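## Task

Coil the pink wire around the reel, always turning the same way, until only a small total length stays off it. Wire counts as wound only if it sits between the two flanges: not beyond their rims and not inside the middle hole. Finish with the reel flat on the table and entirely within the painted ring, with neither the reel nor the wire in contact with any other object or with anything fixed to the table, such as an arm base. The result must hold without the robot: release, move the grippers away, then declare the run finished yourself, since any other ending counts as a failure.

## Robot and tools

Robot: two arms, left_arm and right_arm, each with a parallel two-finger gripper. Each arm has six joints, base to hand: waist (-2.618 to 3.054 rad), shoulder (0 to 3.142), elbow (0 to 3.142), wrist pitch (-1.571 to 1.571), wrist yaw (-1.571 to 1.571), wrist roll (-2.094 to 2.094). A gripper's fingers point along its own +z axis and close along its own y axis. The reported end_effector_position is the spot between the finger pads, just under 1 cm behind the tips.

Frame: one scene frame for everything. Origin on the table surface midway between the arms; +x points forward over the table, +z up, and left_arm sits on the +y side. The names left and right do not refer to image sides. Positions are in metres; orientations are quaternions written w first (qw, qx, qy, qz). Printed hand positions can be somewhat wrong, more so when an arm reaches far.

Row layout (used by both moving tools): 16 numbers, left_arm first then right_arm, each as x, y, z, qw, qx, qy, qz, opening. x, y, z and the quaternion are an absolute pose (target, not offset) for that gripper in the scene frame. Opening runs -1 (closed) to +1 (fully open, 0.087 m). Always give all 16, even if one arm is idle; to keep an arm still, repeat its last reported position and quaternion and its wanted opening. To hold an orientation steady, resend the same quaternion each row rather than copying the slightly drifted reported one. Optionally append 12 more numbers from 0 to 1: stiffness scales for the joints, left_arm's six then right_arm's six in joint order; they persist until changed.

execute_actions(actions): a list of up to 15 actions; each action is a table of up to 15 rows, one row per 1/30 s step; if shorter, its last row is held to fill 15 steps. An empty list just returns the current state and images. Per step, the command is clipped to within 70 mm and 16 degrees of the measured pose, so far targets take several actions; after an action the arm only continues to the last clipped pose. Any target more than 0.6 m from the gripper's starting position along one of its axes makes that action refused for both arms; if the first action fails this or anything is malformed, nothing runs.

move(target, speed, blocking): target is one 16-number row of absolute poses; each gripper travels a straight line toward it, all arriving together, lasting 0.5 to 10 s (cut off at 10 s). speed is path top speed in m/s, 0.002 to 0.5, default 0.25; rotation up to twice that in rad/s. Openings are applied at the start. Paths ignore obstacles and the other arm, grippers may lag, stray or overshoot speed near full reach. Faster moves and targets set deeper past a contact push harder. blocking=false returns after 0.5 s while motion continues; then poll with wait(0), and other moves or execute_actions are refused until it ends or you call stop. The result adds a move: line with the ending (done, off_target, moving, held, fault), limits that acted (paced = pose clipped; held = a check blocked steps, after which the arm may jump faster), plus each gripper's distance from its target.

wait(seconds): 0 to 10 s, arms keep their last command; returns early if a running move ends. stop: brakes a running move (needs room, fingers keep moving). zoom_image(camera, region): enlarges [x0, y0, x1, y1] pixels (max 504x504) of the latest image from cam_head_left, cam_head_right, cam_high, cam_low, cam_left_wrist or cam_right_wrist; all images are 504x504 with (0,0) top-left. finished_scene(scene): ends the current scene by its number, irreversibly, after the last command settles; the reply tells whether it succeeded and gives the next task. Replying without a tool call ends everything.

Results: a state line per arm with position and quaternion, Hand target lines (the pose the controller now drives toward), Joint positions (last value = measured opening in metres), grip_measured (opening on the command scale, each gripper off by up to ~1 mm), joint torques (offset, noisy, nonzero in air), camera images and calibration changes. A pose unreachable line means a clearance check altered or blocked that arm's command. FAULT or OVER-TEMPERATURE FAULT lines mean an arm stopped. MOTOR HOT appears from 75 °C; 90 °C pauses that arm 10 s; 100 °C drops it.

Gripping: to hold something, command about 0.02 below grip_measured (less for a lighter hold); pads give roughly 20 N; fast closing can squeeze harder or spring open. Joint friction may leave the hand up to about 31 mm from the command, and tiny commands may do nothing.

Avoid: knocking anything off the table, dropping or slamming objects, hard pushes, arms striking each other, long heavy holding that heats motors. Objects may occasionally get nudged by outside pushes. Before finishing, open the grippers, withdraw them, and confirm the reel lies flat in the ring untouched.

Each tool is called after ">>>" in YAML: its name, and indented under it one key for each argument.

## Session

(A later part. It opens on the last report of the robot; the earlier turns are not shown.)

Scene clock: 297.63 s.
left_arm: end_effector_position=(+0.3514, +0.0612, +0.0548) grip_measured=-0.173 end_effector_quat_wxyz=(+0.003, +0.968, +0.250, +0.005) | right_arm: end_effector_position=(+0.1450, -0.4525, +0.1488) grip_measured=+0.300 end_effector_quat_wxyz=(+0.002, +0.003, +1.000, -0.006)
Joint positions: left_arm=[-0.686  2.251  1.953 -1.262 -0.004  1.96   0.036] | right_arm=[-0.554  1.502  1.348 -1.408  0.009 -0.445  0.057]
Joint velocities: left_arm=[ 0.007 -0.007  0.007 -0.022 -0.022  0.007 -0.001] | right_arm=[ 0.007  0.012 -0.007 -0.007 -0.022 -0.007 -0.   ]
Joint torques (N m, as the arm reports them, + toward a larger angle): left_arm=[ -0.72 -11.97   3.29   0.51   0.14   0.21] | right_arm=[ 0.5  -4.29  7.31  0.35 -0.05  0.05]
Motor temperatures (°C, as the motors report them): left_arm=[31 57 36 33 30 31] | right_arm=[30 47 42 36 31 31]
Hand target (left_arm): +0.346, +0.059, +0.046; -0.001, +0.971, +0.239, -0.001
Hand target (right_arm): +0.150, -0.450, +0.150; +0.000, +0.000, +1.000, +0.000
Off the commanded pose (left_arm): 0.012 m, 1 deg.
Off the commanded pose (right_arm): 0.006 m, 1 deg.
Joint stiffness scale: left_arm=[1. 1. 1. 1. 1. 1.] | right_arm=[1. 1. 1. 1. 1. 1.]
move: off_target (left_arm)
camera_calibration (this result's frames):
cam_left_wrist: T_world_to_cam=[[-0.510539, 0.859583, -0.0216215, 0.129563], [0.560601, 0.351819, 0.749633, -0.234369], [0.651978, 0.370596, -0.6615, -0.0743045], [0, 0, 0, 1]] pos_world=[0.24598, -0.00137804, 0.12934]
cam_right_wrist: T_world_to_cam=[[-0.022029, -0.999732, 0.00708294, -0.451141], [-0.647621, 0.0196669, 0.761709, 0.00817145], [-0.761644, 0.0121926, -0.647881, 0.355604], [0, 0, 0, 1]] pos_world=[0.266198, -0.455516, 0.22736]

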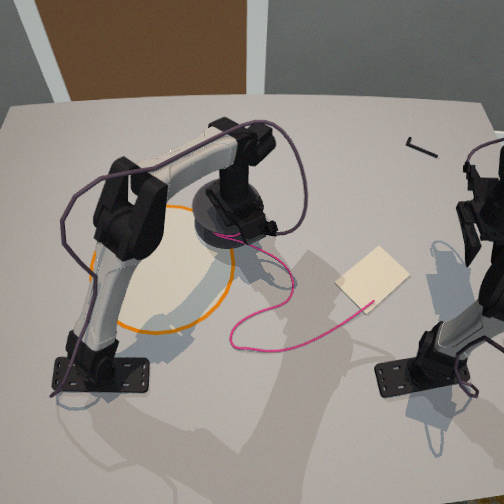

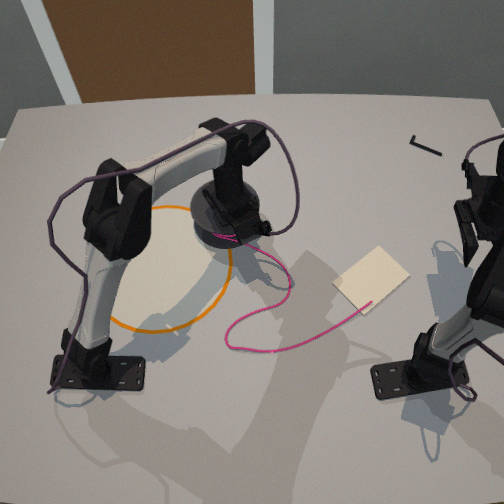

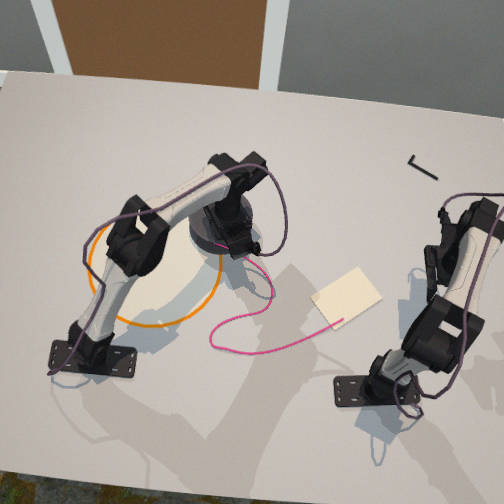

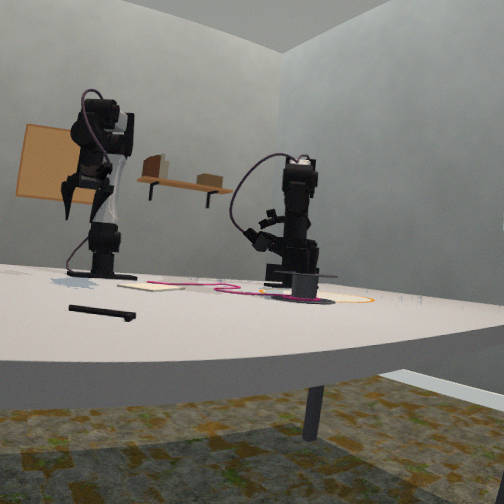

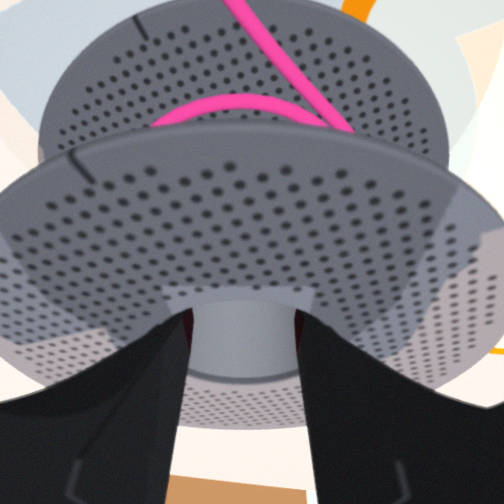

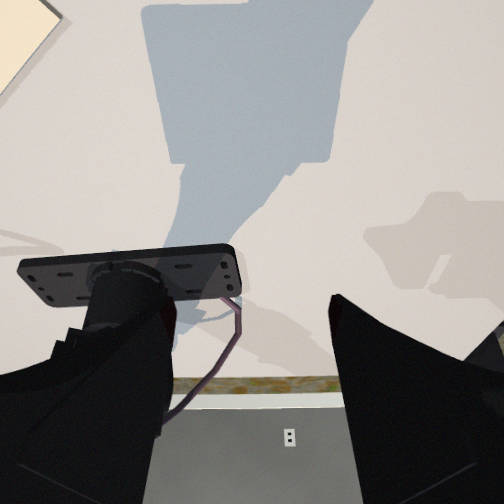

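>>> execute_actions:
  actions:
    - [[0.345,0.06,0.05,0,-0.971,-0.239,0,-1, 0.15,-0.45,0.15,0,0.0,-1,0,0.3]]
    - [[0.345,0.06,0.05,0,-0.83,-0.558,0,-1, 0.15,-0.45,0.15,0,0.0,-1,0,0.3]]
    - [[0.345,0.06,0.05,0,-0.589,-0.808,0,-1, 0.15,-0.45,0.15,0,0.0,-1,0,0.3]]
    - [[0.345,0.06,0.05,0,-0.276,-0.961,0,-1, 0.15,-0.45,0.15,0,0.0,-1,0,0.3]]
    - [[0.345,0.06,0.05,0,0.071,-0.997,0,-1, 0.15,-0.45,0.15,0,0.0,-1,0,0.3]]
    - [[0.345,0.06,0.05,0,0.408,-0.913,0,-1, 0.15,-0.45,0.15,0,0.0,-1,0,0.3]]
    - [[0.345,0.06,0.05,0,0.679,-0.734,0,-1, 0.15,-0.45,0.15,0,0.0,-1,0,0.3]]
    - [[0.345,0.06,0.04,0,0.679,-0.734,0,-1, 0.15,-0.45,0.15,0,0.0,-1,0,0.3]]
    - [[0.345,0.06,0.04,0,0.679,-0.734,0,0.3, 0.15,-0.45,0.15,0,0.0,-1,0,0.3]]

>>> move:
  target: [0.31,0.045,0.045,0,-0.323,-0.946,0,0.3, 0.15,-0.45,0.15,0,0.0,-1,0,0.3]
  speed: 0.5

>>> move:
  target: [0.27,0.03,0.045,0,-0.99,-0.141,0,0.3, 0.15,-0.45,0.15,0,0.0,-1,0,0.3]
  speed: 0.5

Scene clock: 313.50 s.
left_arm: end_effector_position=(+0.3508, +0.0605, +0.0558) grip_measured=-0.166 end_effector_quat_wxyz=(-0.002, +0.681, -0.732, +0.015) | right_arm: end_effector_position=(+0.1450, -0.4524, +0.1489) grip_measured=+0.300 end_effector_quat_wxyz=(+0.002, +0.003, +1.000, -0.005)
Joint positions: left_arm=[-0.517  2.22   1.903 -1.223  0.005 -2.006  0.036] | right_arm=[-0.554  1.502  1.348 -1.409  0.009 -0.445  0.057]
Joint velocities: left_arm=[ 0.002  0.017  0.022 -0.051 -0.081 -0.095 -0.001] | right_arm=[ 0.012  0.012 -0.012  0.022 -0.066 -0.081 -0.   ]
Joint torques (N m, as the arm reports them, + toward a larger angle): left_arm=[ -0.72 -10.19   4.1    0.48  -0.1    0.07] | right_arm=[ 0.46 -4.54  7.27  0.31 -0.01  0.05]
Motor temperatures (°C, as the motors report them): left_arm=[31 58 36 33 30 31] | right_arm=[30 43 43 36 31 31]
Hand target (left_arm): +0.345, +0.060, +0.040; -0.000, +0.679, -0.734, -0.000
Hand target (right_arm): +0.150, -0.450, +0.150; +0.000, +0.000, +1.000, +0.000
Off the commanded pose (left_arm): 0.017 m, 2 deg.
Off the commanded pose (right_arm): 0.006 m, 1 deg.
Joint stiffness scale: left_arm=[1. 1. 1. 1. 1. 1.] | right_arm=[1. 1. 1. 1. 1. 1.]
camera_calibration (this result's frames):
cam_left_wrist: T_world_to_cam=[[0.999064, -0.0415976, 0.011846, -0.347016], [-0.0361339, -0.652216, 0.757172, 0.0351107], [-0.0237704, -0.756891, -0.653109, 0.231818], [0, 0, 0, 1]] pos_world=[0.353471, 0.183926, 0.128929]
cam_right_wrist: T_world_to_cam=[[-0.0220248, -0.999736, 0.00657743, -0.450967], [-0.647486, 0.0192768, 0.761834, 0.00791353], [-0.761759, 0.0125205, -0.647739, 0.355708], [0, 0, 0, 1]] pos_world=[0.266155, -0.455454, 0.227344]

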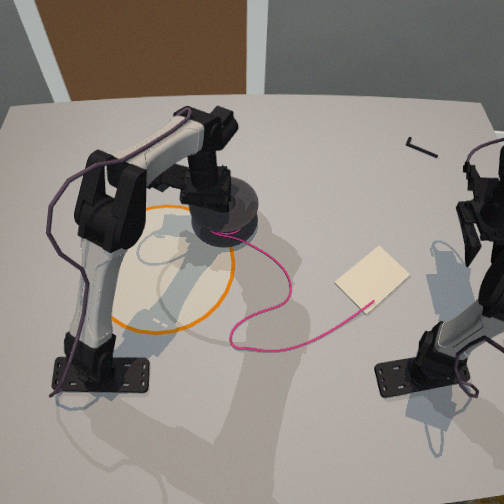

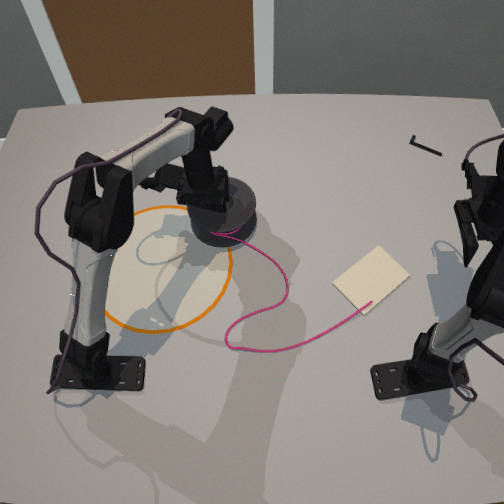

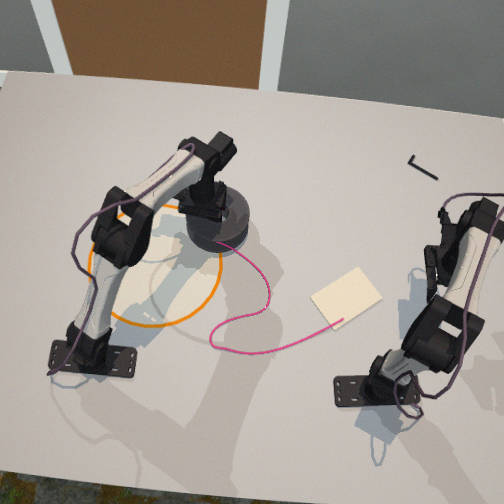

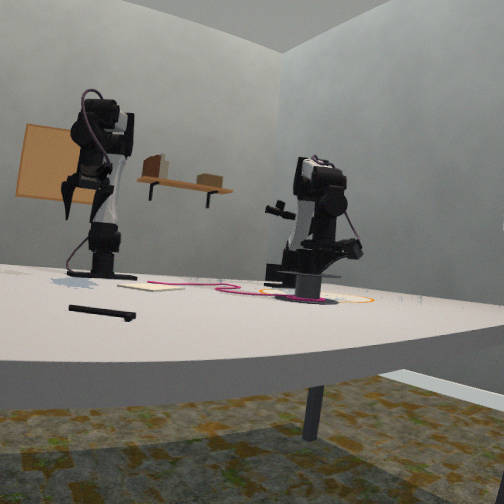

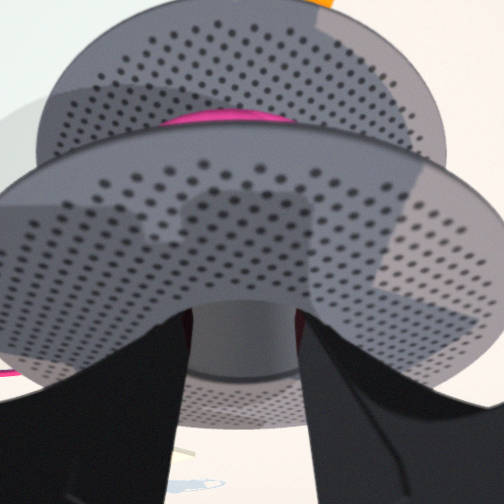

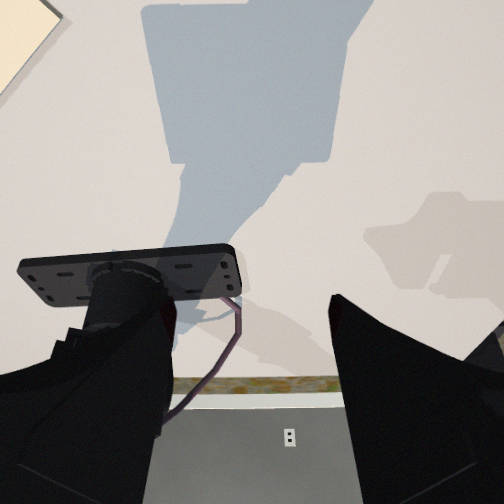

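Scene clock: 316.37 s.
left_arm: end_effector_position=(+0.3090, +0.0456, +0.0551) grip_measured=-0.166 end_effector_quat_wxyz=(+0.009, +0.314, +0.949, -0.009) | right_arm: end_effector_position=(+0.1450, -0.4524, +0.1489) grip_measured=+0.300 end_effector_quat_wxyz=(+0.002, +0.003, +1.000, -0.005)
Joint positions: left_arm=[-0.677  2.414  2.239 -1.373  0.011 -0.029  0.036] | right_arm=[-0.554  1.502  1.348 -1.409  0.009 -0.445  0.057]
Joint velocities: left_arm=[ 0.002 -0.002 -0.007  0.007 -0.007  0.007 -0.   ] | right_arm=[ 0.007 -0.007 -0.012  0.007  0.007 -0.037 -0.001]
Joint torques (N m, as the arm reports them, + toward a larger angle): left_arm=[ -0.53 -10.35   7.01   0.41  -0.09   0.21] | right_arm=[ 0.51 -4.41  7.23  0.3  -0.01  0.07]
Motor temperatures (°C, as the motors report them): left_arm=[31 58 36 33 30 31] | right_arm=[30 43 43 36 31 31]
Hand target (left_arm): +0.309, +0.045, +0.044; -0.000, +0.323, +0.946, -0.001
Hand target (right_arm): +0.150, -0.450, +0.150; +0.000, +0.000, +1.000, +0.000
Off the commanded pose (left_arm): 0.010 m, 2 deg.
Off the commanded pose (right_arm): 0.006 m, 1 deg.
Joint stiffness scale: left_arm=[1. 1. 1. 1. 1. 1.] | right_arm=[1. 1. 1. 1. 1. 1.]
move: done
camera_calibration (this result's frames):
cam_left_wrist: T_world_to_cam=[[-0.571317, -0.820729, -0.000395027, 0.215549], [-0.561178, 0.39029, 0.729899, 0.14062], [-0.598896, 0.417226, -0.683554, 0.34493], [0, 0, 0, 1]] pos_world=[0.408637, -0.0218884, 0.133225]
cam_right_wrist: T_world_to_cam=[[-0.0220248, -0.999736, 0.00657743, -0.450967], [-0.647486, 0.0192768, 0.761834, 0.00791353], [-0.761759, 0.0125205, -0.647739, 0.355708], [0, 0, 0, 1]] pos_world=[0.266155, -0.455454, 0.227344]

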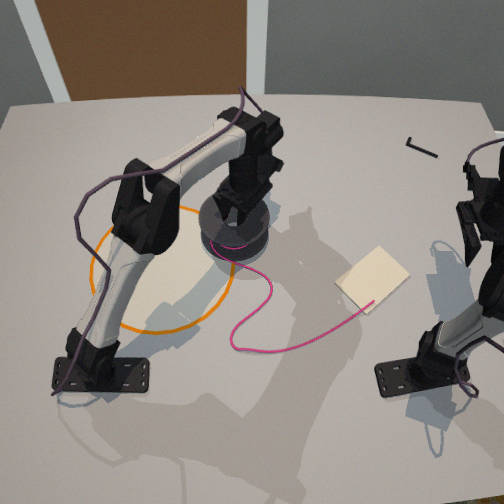

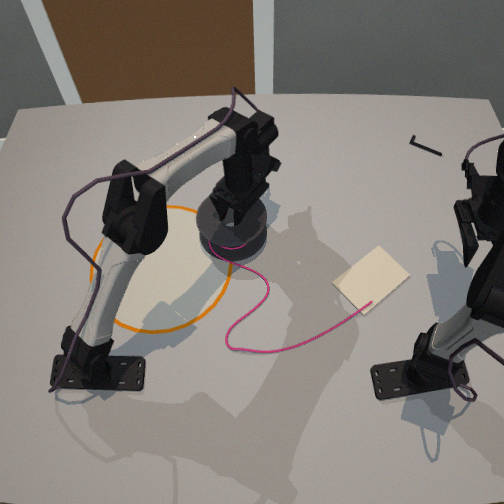

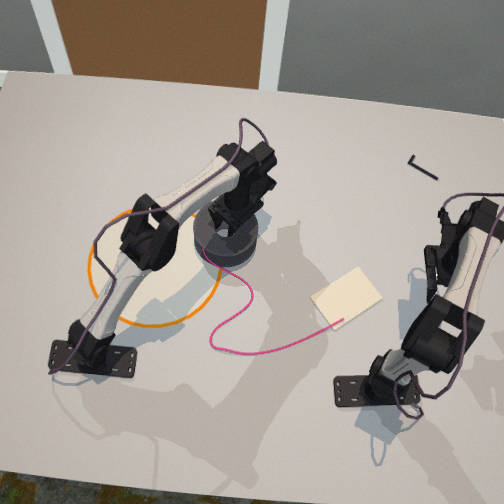

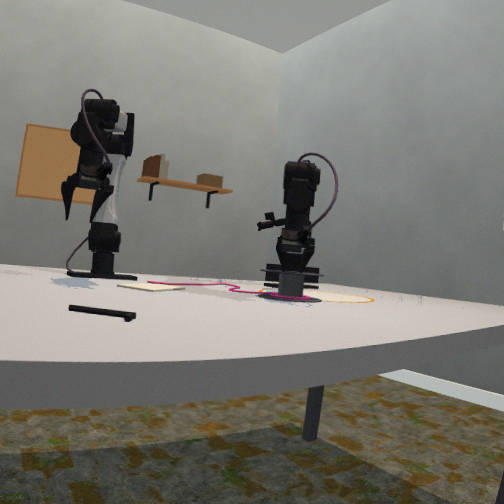

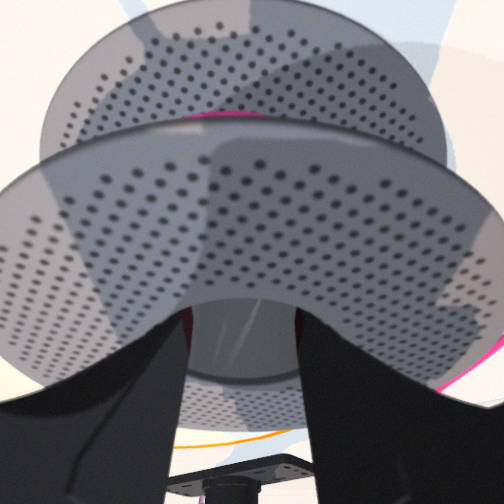

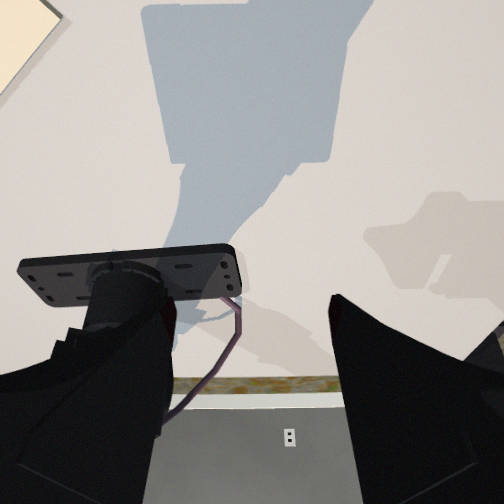

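Scene clock: 319.33 s.
left_arm: end_effector_position=(+0.2754, +0.0291, +0.0547) grip_measured=-0.167 end_effector_quat_wxyz=(+0.003, +0.988, +0.152, +0.003) | right_arm: end_effector_position=(+0.1450, -0.4524, +0.1489) grip_measured=+0.300 end_effector_quat_wxyz=(+0.002, +0.003, +1.000, -0.005)
Joint positions: left_arm=[-0.858  2.08   1.68  -1.163 -0.003  1.989  0.036] | right_arm=[-0.554  1.502  1.348 -1.409  0.009 -0.445  0.057]
Joint velocities: left_arm=[ 0.002 -0.007 -0.027 -0.125 -0.095  0.007  0.001] | right_arm=[ 0.007  0.012 -0.012  0.007 -0.007 -0.051  0.001]
Joint torques (N m, as the arm reports them, + toward a larger angle): left_arm=[ -0.57 -10.51   3.27   0.53   0.11   0.17] | right_arm=[ 0.63 -4.5   7.43  0.3  -0.03  0.11]
Motor temperatures (°C, as the motors report them): left_arm=[31 59 36 33 30 31] | right_arm=[30 43 43 36 31 31]
Hand target (left_arm): +0.270, +0.029, +0.046; -0.001, +0.990, +0.141, -0.001
Hand target (right_arm): +0.150, -0.450, +0.150; +0.000, +0.000, +1.000, +0.000
Off the commanded pose (left_arm): 0.011 m, 1 deg.
Off the commanded pose (right_arm): 0.006 m, 1 deg.
Joint stiffness scale: left_arm=[1. 1. 1. 1. 1. 1.] | right_arm=[1. 1. 1. 1. 1. 1.]
move: off_target (left_arm)
camera_calibration (this result's frames):
cam_left_wrist: T_world_to_cam=[[-0.328647, 0.944247, -0.0197219, 0.0656995], [0.621225, 0.231853, 0.748548, -0.19354], [0.711386, 0.233756, -0.662788, -0.0252421], [0, 0, 0, 1]] pos_world=[0.159781, -0.0112633, 0.129439]
cam_right_wrist: T_world_to_cam=[[-0.0220248, -0.999736, 0.00657743, -0.450967], [-0.647486, 0.0192768, 0.761834, 0.00791353], [-0.761759, 0.0125205, -0.647739, 0.355708], [0, 0, 0, 1]] pos_world=[0.266155, -0.455454, 0.227344]

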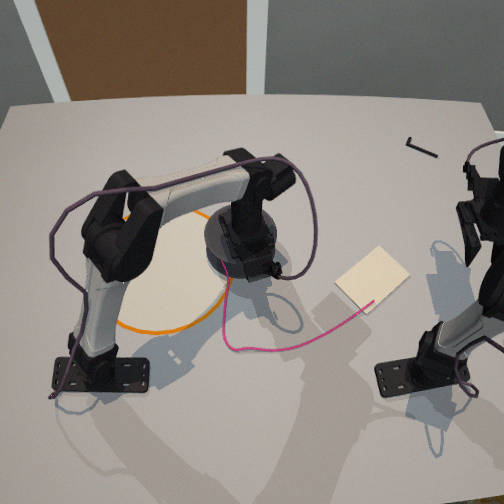

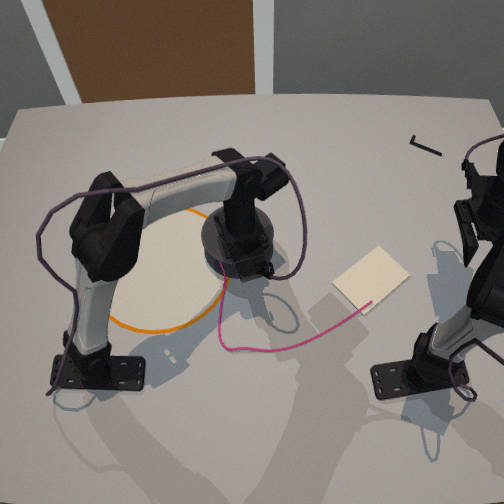

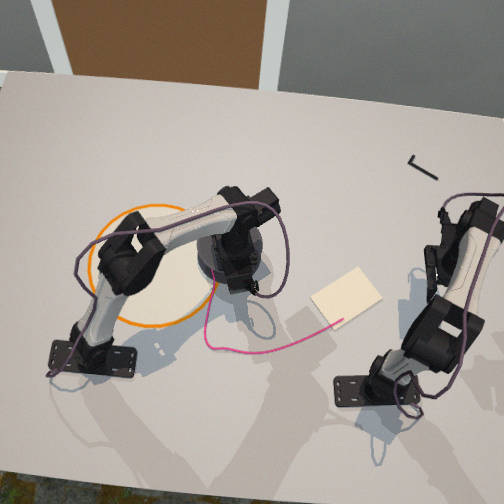

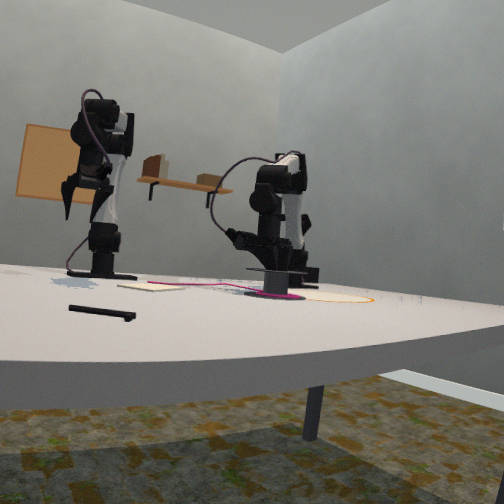

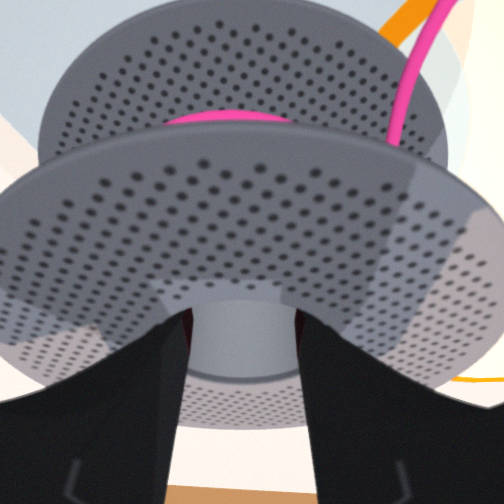

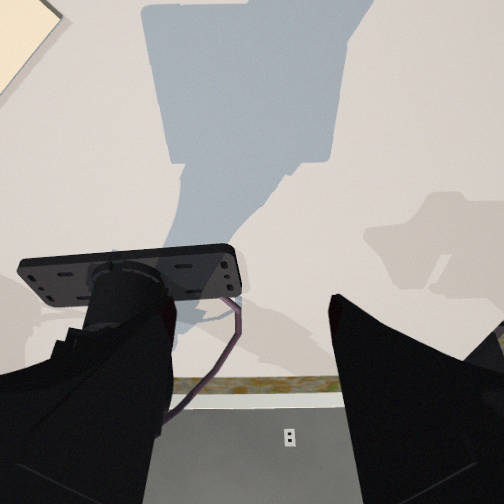

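>>> execute_actions:
  actions:
    - [[0.27,0.03,0.05,0,-0.99,-0.141,0,-1, 0.15,-0.45,0.15,0,0.0,-1,0,0.3]]
    - [[0.27,0.03,0.05,0,-0.882,-0.472,0,-1, 0.15,-0.45,0.15,0,0.0,-1,0,0.3]]
    - [[0.27,0.03,0.05,0,-0.666,-0.746,0,-1, 0.15,-0.45,0.15,0,0.0,-1,0,0.3]]
    - [[0.27,0.03,0.05,0,-0.37,-0.929,0,-1, 0.15,-0.45,0.15,0,0.0,-1,0,0.3]]
    - [[0.27,0.03,0.05,0,-0.029,-1,0,-1, 0.15,-0.45,0.15,0,0.0,-1,0,0.3]]
    - [[0.27,0.03,0.05,0,0.315,-0.949,0,-1, 0.15,-0.45,0.15,0,0.0,-1,0,0.3]]
    - [[0.27,0.03,0.05,0,0.622,-0.783,0,-1, 0.15,-0.45,0.15,0,0.0,-1,0,0.3]]
    - [[0.27,0.03,0.04,0,0.622,-0.783,0,-1, 0.15,-0.45,0.15,0,0.0,-1,0,0.3]]
    - [[0.27,0.03,0.04,0,0.622,-0.783,0,0.3, 0.15,-0.45,0.15,0,0.0,-1,0,0.3]]

>>> move:
  target: [0.25,0.03,0.045,0,-0.37,-0.929,0,0.3, 0.15,-0.45,0.15,0,0.0,-1,0,0.3]
  speed: 0.5

>>> move:
  target: [0.23,0.03,0.045,0,-0.99,-0.141,0,0.3, 0.15,-0.45,0.15,0,0.0,-1,0,0.3]
  speed: 0.5

Scene clock: 338.03 s.
left_arm: end_effector_position=(+0.2751, +0.0280, +0.0549) grip_measured=-0.180 end_effector_quat_wxyz=(-0.001, -0.623, +0.782, -0.016) | right_arm: end_effector_position=(+0.1450, -0.4524, +0.1489) grip_measured=+0.300 end_effector_quat_wxyz=(+0.002, +0.003, +1.000, -0.005)
Joint positions: left_arm=[-0.674  2.057  1.643 -1.127  0.009 -2.011  0.036] | right_arm=[-0.554  1.502  1.348 -1.409  0.009 -0.445  0.057]
Joint velocities: left_arm=[ 0.002 -0.002 -0.007  0.007 -0.051  0.007  0.001] | right_arm=[ 0.007 -0.012  0.007 -0.11   0.037 -0.051 -0.001]
Joint torques (N m, as the arm reports them, + toward a larger angle): left_arm=[-0.6  -8.83  4.13  0.48 -0.15  0.06] | right_arm=[ 0.7  -4.41  7.24  0.3  -0.08  0.06]
Motor temperatures (°C, as the motors report them): left_arm=[31 58 36 33 30 31] | right_arm=[30 40 44 36 31 31]
Hand target (left_arm): +0.270, +0.030, +0.040; +0.000, -0.622, +0.783, +0.000
Hand target (right_arm): +0.150, -0.450, +0.150; +0.000, +0.000, +1.000, +0.000
Off the commanded pose (left_arm): 0.016 m, 2 deg.
Off the commanded pose (right_arm): 0.006 m, 1 deg.
Joint stiffness scale: left_arm=[1. 1. 1. 1. 1. 1.] | right_arm=[1. 1. 1. 1. 1. 1.]
camera_calibration (this result's frames):
cam_left_wrist: T_world_to_cam=[[0.98121, -0.192671, 0.010205, -0.263453], [-0.13299, -0.637061, 0.759254, 0.0379658], [-0.139785, -0.746345, -0.650714, 0.236383], [0, 0, 0, 1]] pos_world=[0.296594, 0.14985, 0.12768]
cam_right_wrist: T_world_to_cam=[[-0.0220248, -0.999736, 0.00657743, -0.450967], [-0.647486, 0.0192768, 0.761834, 0.00791353], [-0.761759, 0.0125205, -0.647739, 0.355708], [0, 0, 0, 1]] pos_world=[0.266155, -0.455454, 0.227344]

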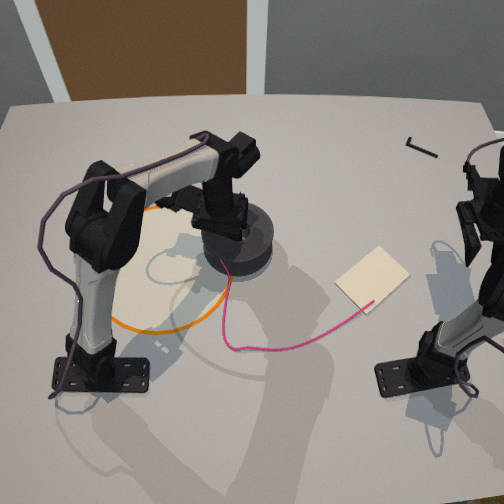

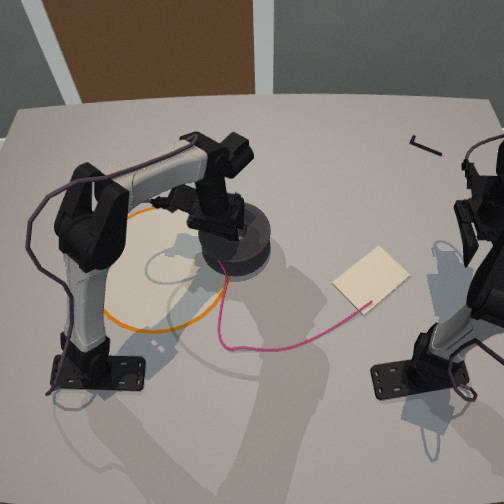

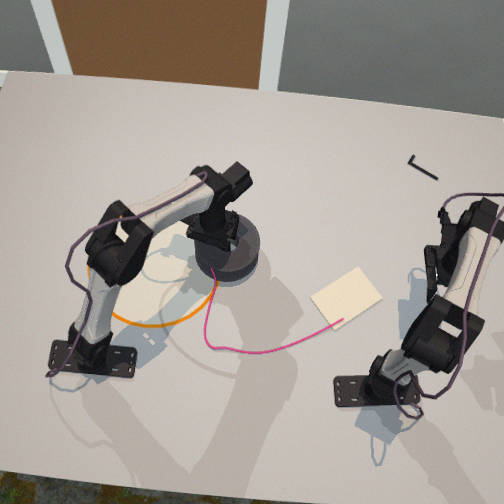

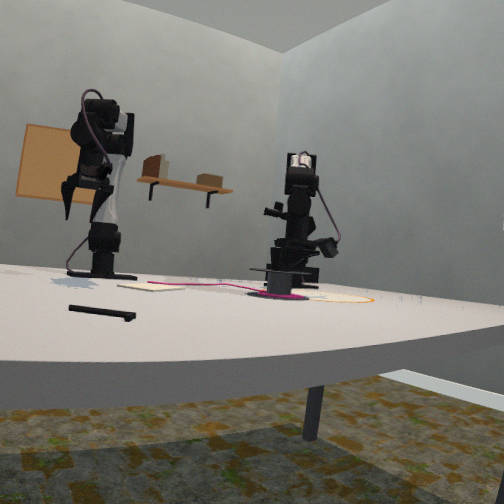

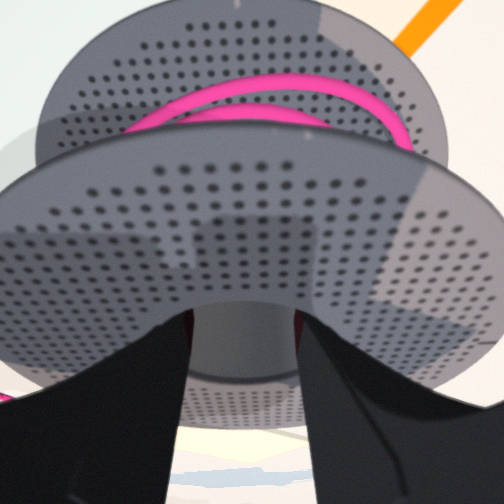

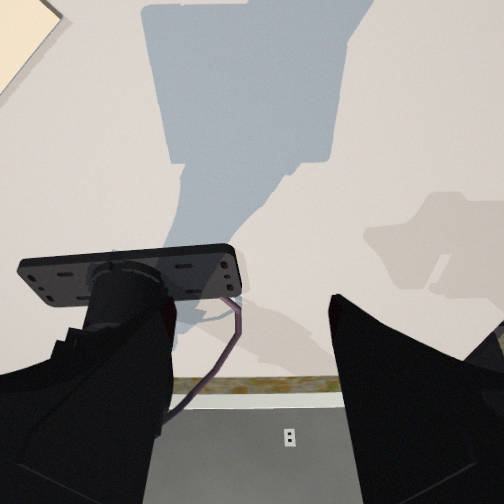

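Scene clock: 340.87 s.
left_arm: end_effector_position=(+0.2476, +0.0321, +0.0542) grip_measured=-0.181 end_effector_quat_wxyz=(+0.005, +0.360, +0.933, -0.008) | right_arm: end_effector_position=(+0.1450, -0.4524, +0.1489) grip_measured=+0.300 end_effector_quat_wxyz=(+0.002, +0.003, +1.000, -0.005)
Joint positions: left_arm=[-0.798  2.235  1.926 -1.247  0.011 -0.051  0.036] | right_arm=[-0.554  1.502  1.348 -1.409  0.009 -0.445  0.057]
Joint velocities: left_arm=[-0.017  0.002 -0.007 -0.081  0.007  0.007  0.001] | right_arm=[ 0.012 -0.012 -0.002 -0.007 -0.037  0.022 -0.001]
Joint torques (N m, as the arm reports them, + toward a larger angle): left_arm=[-0.55 -9.28  6.83  0.49 -0.08  0.24] | right_arm=[ 0.41 -4.43  7.52  0.3  -0.06  0.08]
Motor temperatures (°C, as the motors report them): left_arm=[31 58 36 33 30 31] | right_arm=[30 40 44 36 31 31]
Hand target (left_arm): +0.249, +0.030, +0.044; -0.000, +0.370, +0.929, -0.000
Hand target (right_arm): +0.150, -0.450, +0.150; +0.000, +0.000, +1.000, +0.000
Off the commanded pose (left_arm): 0.010 m, 2 deg.
Off the commanded pose (right_arm): 0.006 m, 1 deg.
Joint stiffness scale: left_arm=[1. 1. 1. 1. 1. 1.] | right_arm=[1. 1. 1. 1. 1. 1.]
move: done
camera_calibration (this result's frames):
cam_left_wrist: T_world_to_cam=[[-0.648906, -0.760867, -0.0012746, 0.186711], [-0.516333, 0.439123, 0.735235, 0.0991131], [-0.558857, 0.477756, -0.677811, 0.301056], [0, 0, 0, 1]] pos_world=[0.34058, -0.0452919, 0.131425]
cam_right_wrist: T_world_to_cam=[[-0.0220248, -0.999736, 0.00657743, -0.450967], [-0.647486, 0.0192768, 0.761834, 0.00791353], [-0.761759, 0.0125205, -0.647739, 0.355708], [0, 0, 0, 1]] pos_world=[0.266155, -0.455454, 0.227344]

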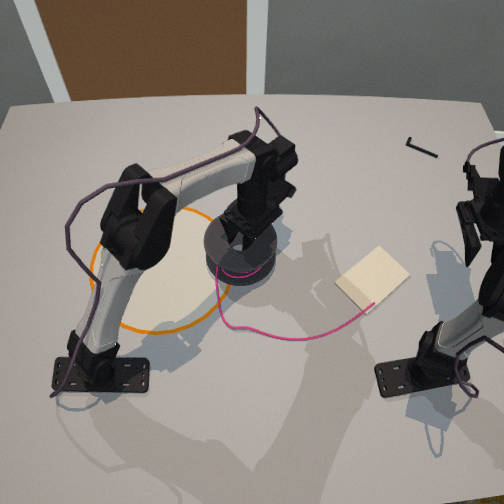

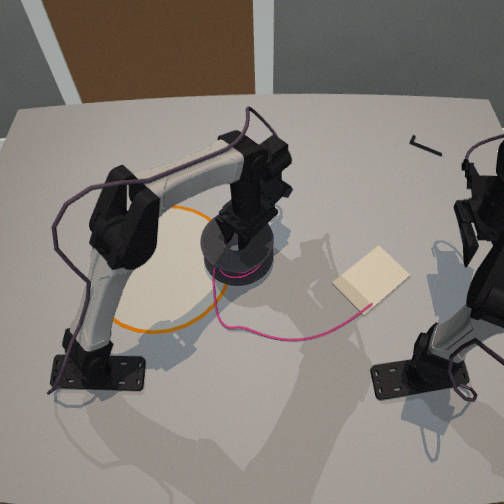

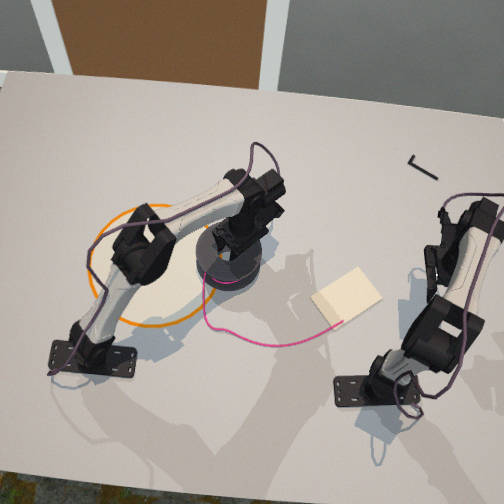

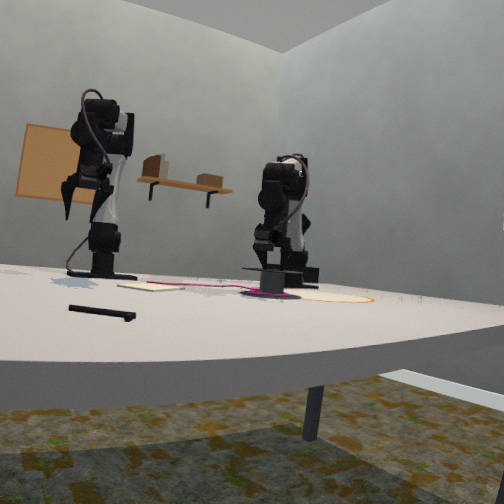

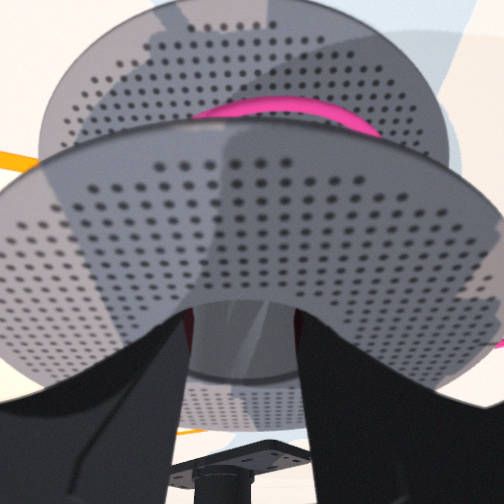

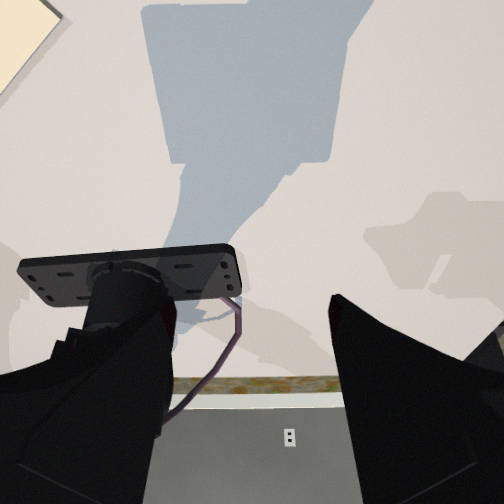

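Scene clock: 343.73 s.
left_arm: end_effector_position=(+0.2354, +0.0275, +0.0540) grip_measured=-0.181 end_effector_quat_wxyz=(+0.004, +0.989, +0.150, +0.005) | right_arm: end_effector_position=(+0.1450, -0.4524, +0.1489) grip_measured=+0.300 end_effector_quat_wxyz=(+0.002, +0.003, +1.000, -0.005)
Joint positions: left_arm=[-0.942  1.985  1.536 -1.112 -0.005  1.908  0.036] | right_arm=[-0.554  1.502  1.348 -1.409  0.009 -0.445  0.057]
Joint velocities: left_arm=[ 0.007 -0.022 -0.002 -0.037  0.037 -0.051 -0.001] | right_arm=[ 0.002 -0.017 -0.017 -0.007 -0.007 -0.081  0.001]
Joint torques (N m, as the arm reports them, + toward a larger angle): left_arm=[-0.36 -9.8   3.24  0.51  0.15  0.21] | right_arm=[ 0.6  -4.47  7.4   0.26  0.    0.08]
Motor temperatures (°C, as the motors report them): left_arm=[31 58 36 33 30 31] | right_arm=[30 40 44 36 31 31]
Hand target (left_arm): +0.230, +0.030, +0.045; -0.001, +0.990, +0.141, -0.001
Hand target (right_arm): +0.150, -0.450, +0.150; +0.000, +0.000, +1.000, +0.000
Off the commanded pose (left_arm): 0.011 m, 1 deg.
Off the commanded pose (right_arm): 0.006 m, 1 deg.
Joint stiffness scale: left_arm=[1. 1. 1. 1. 1. 1.] | right_arm=[1. 1. 1. 1. 1. 1.]
move: off_target (left_arm)
camera_calibration (this result's frames):
cam_left_wrist: T_world_to_cam=[[-0.326435, 0.944966, -0.0218955, 0.0536334], [0.619235, 0.231299, 0.750366, -0.167421], [0.714135, 0.231387, -0.66066, 0.00244728], [0, 0, 0, 1]] pos_world=[0.119433, -0.0125236, 0.128418]
cam_right_wrist: T_world_to_cam=[[-0.0220248, -0.999736, 0.00657743, -0.450967], [-0.647486, 0.0192768, 0.761834, 0.00791353], [-0.761759, 0.0125205, -0.647739, 0.355708], [0, 0, 0, 1]] pos_world=[0.266155, -0.455454, 0.227344]

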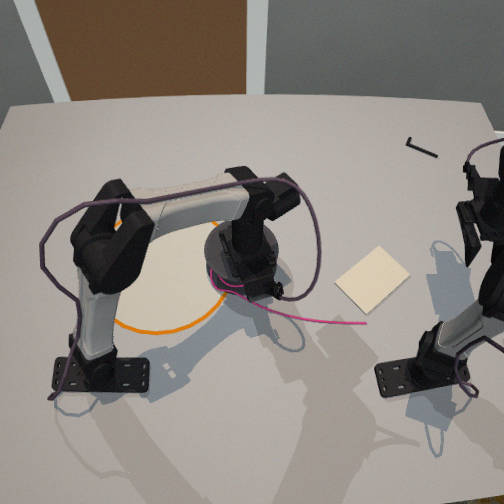

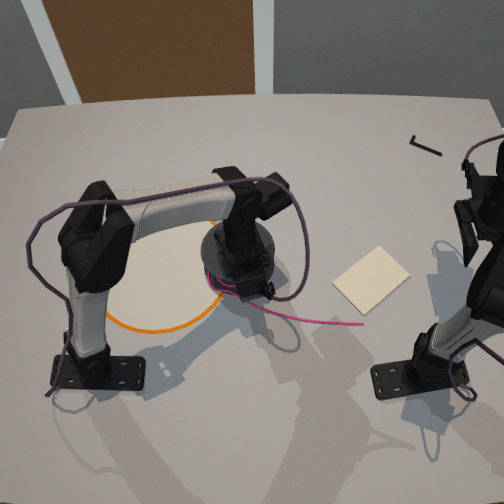

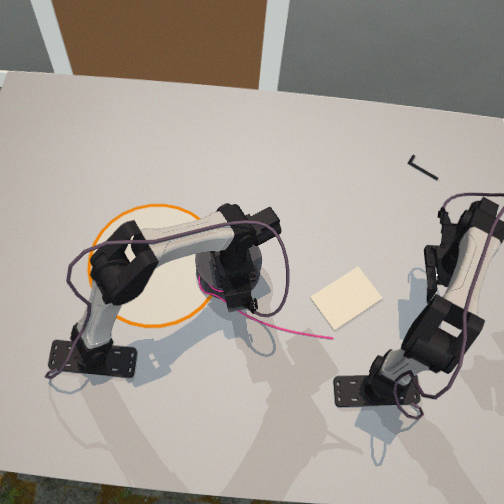

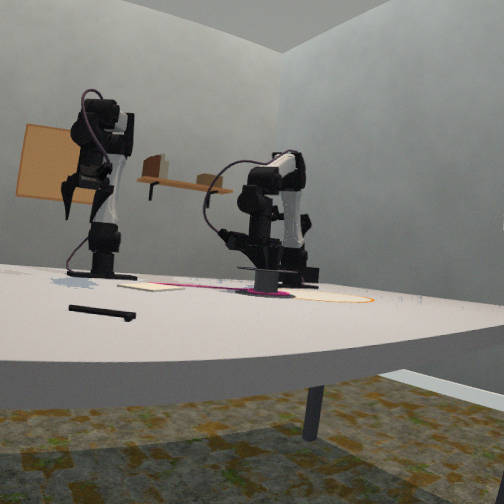

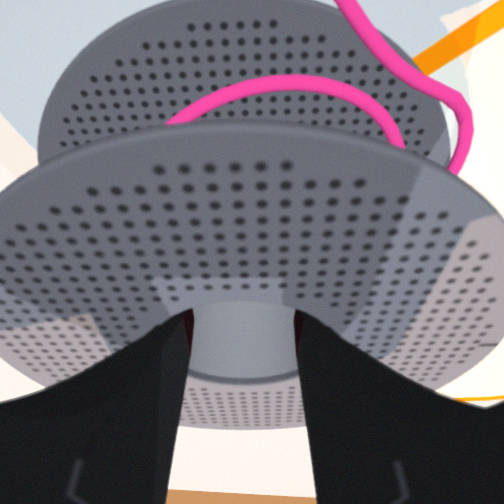

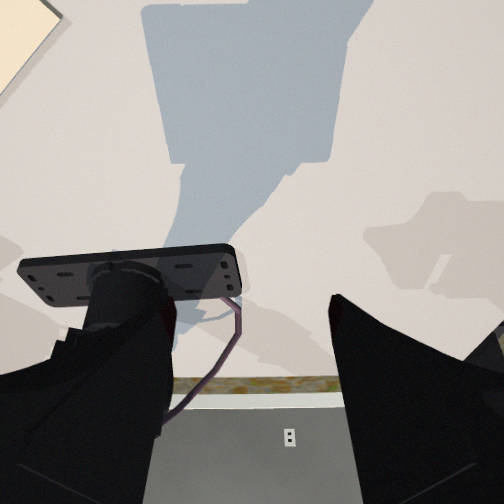

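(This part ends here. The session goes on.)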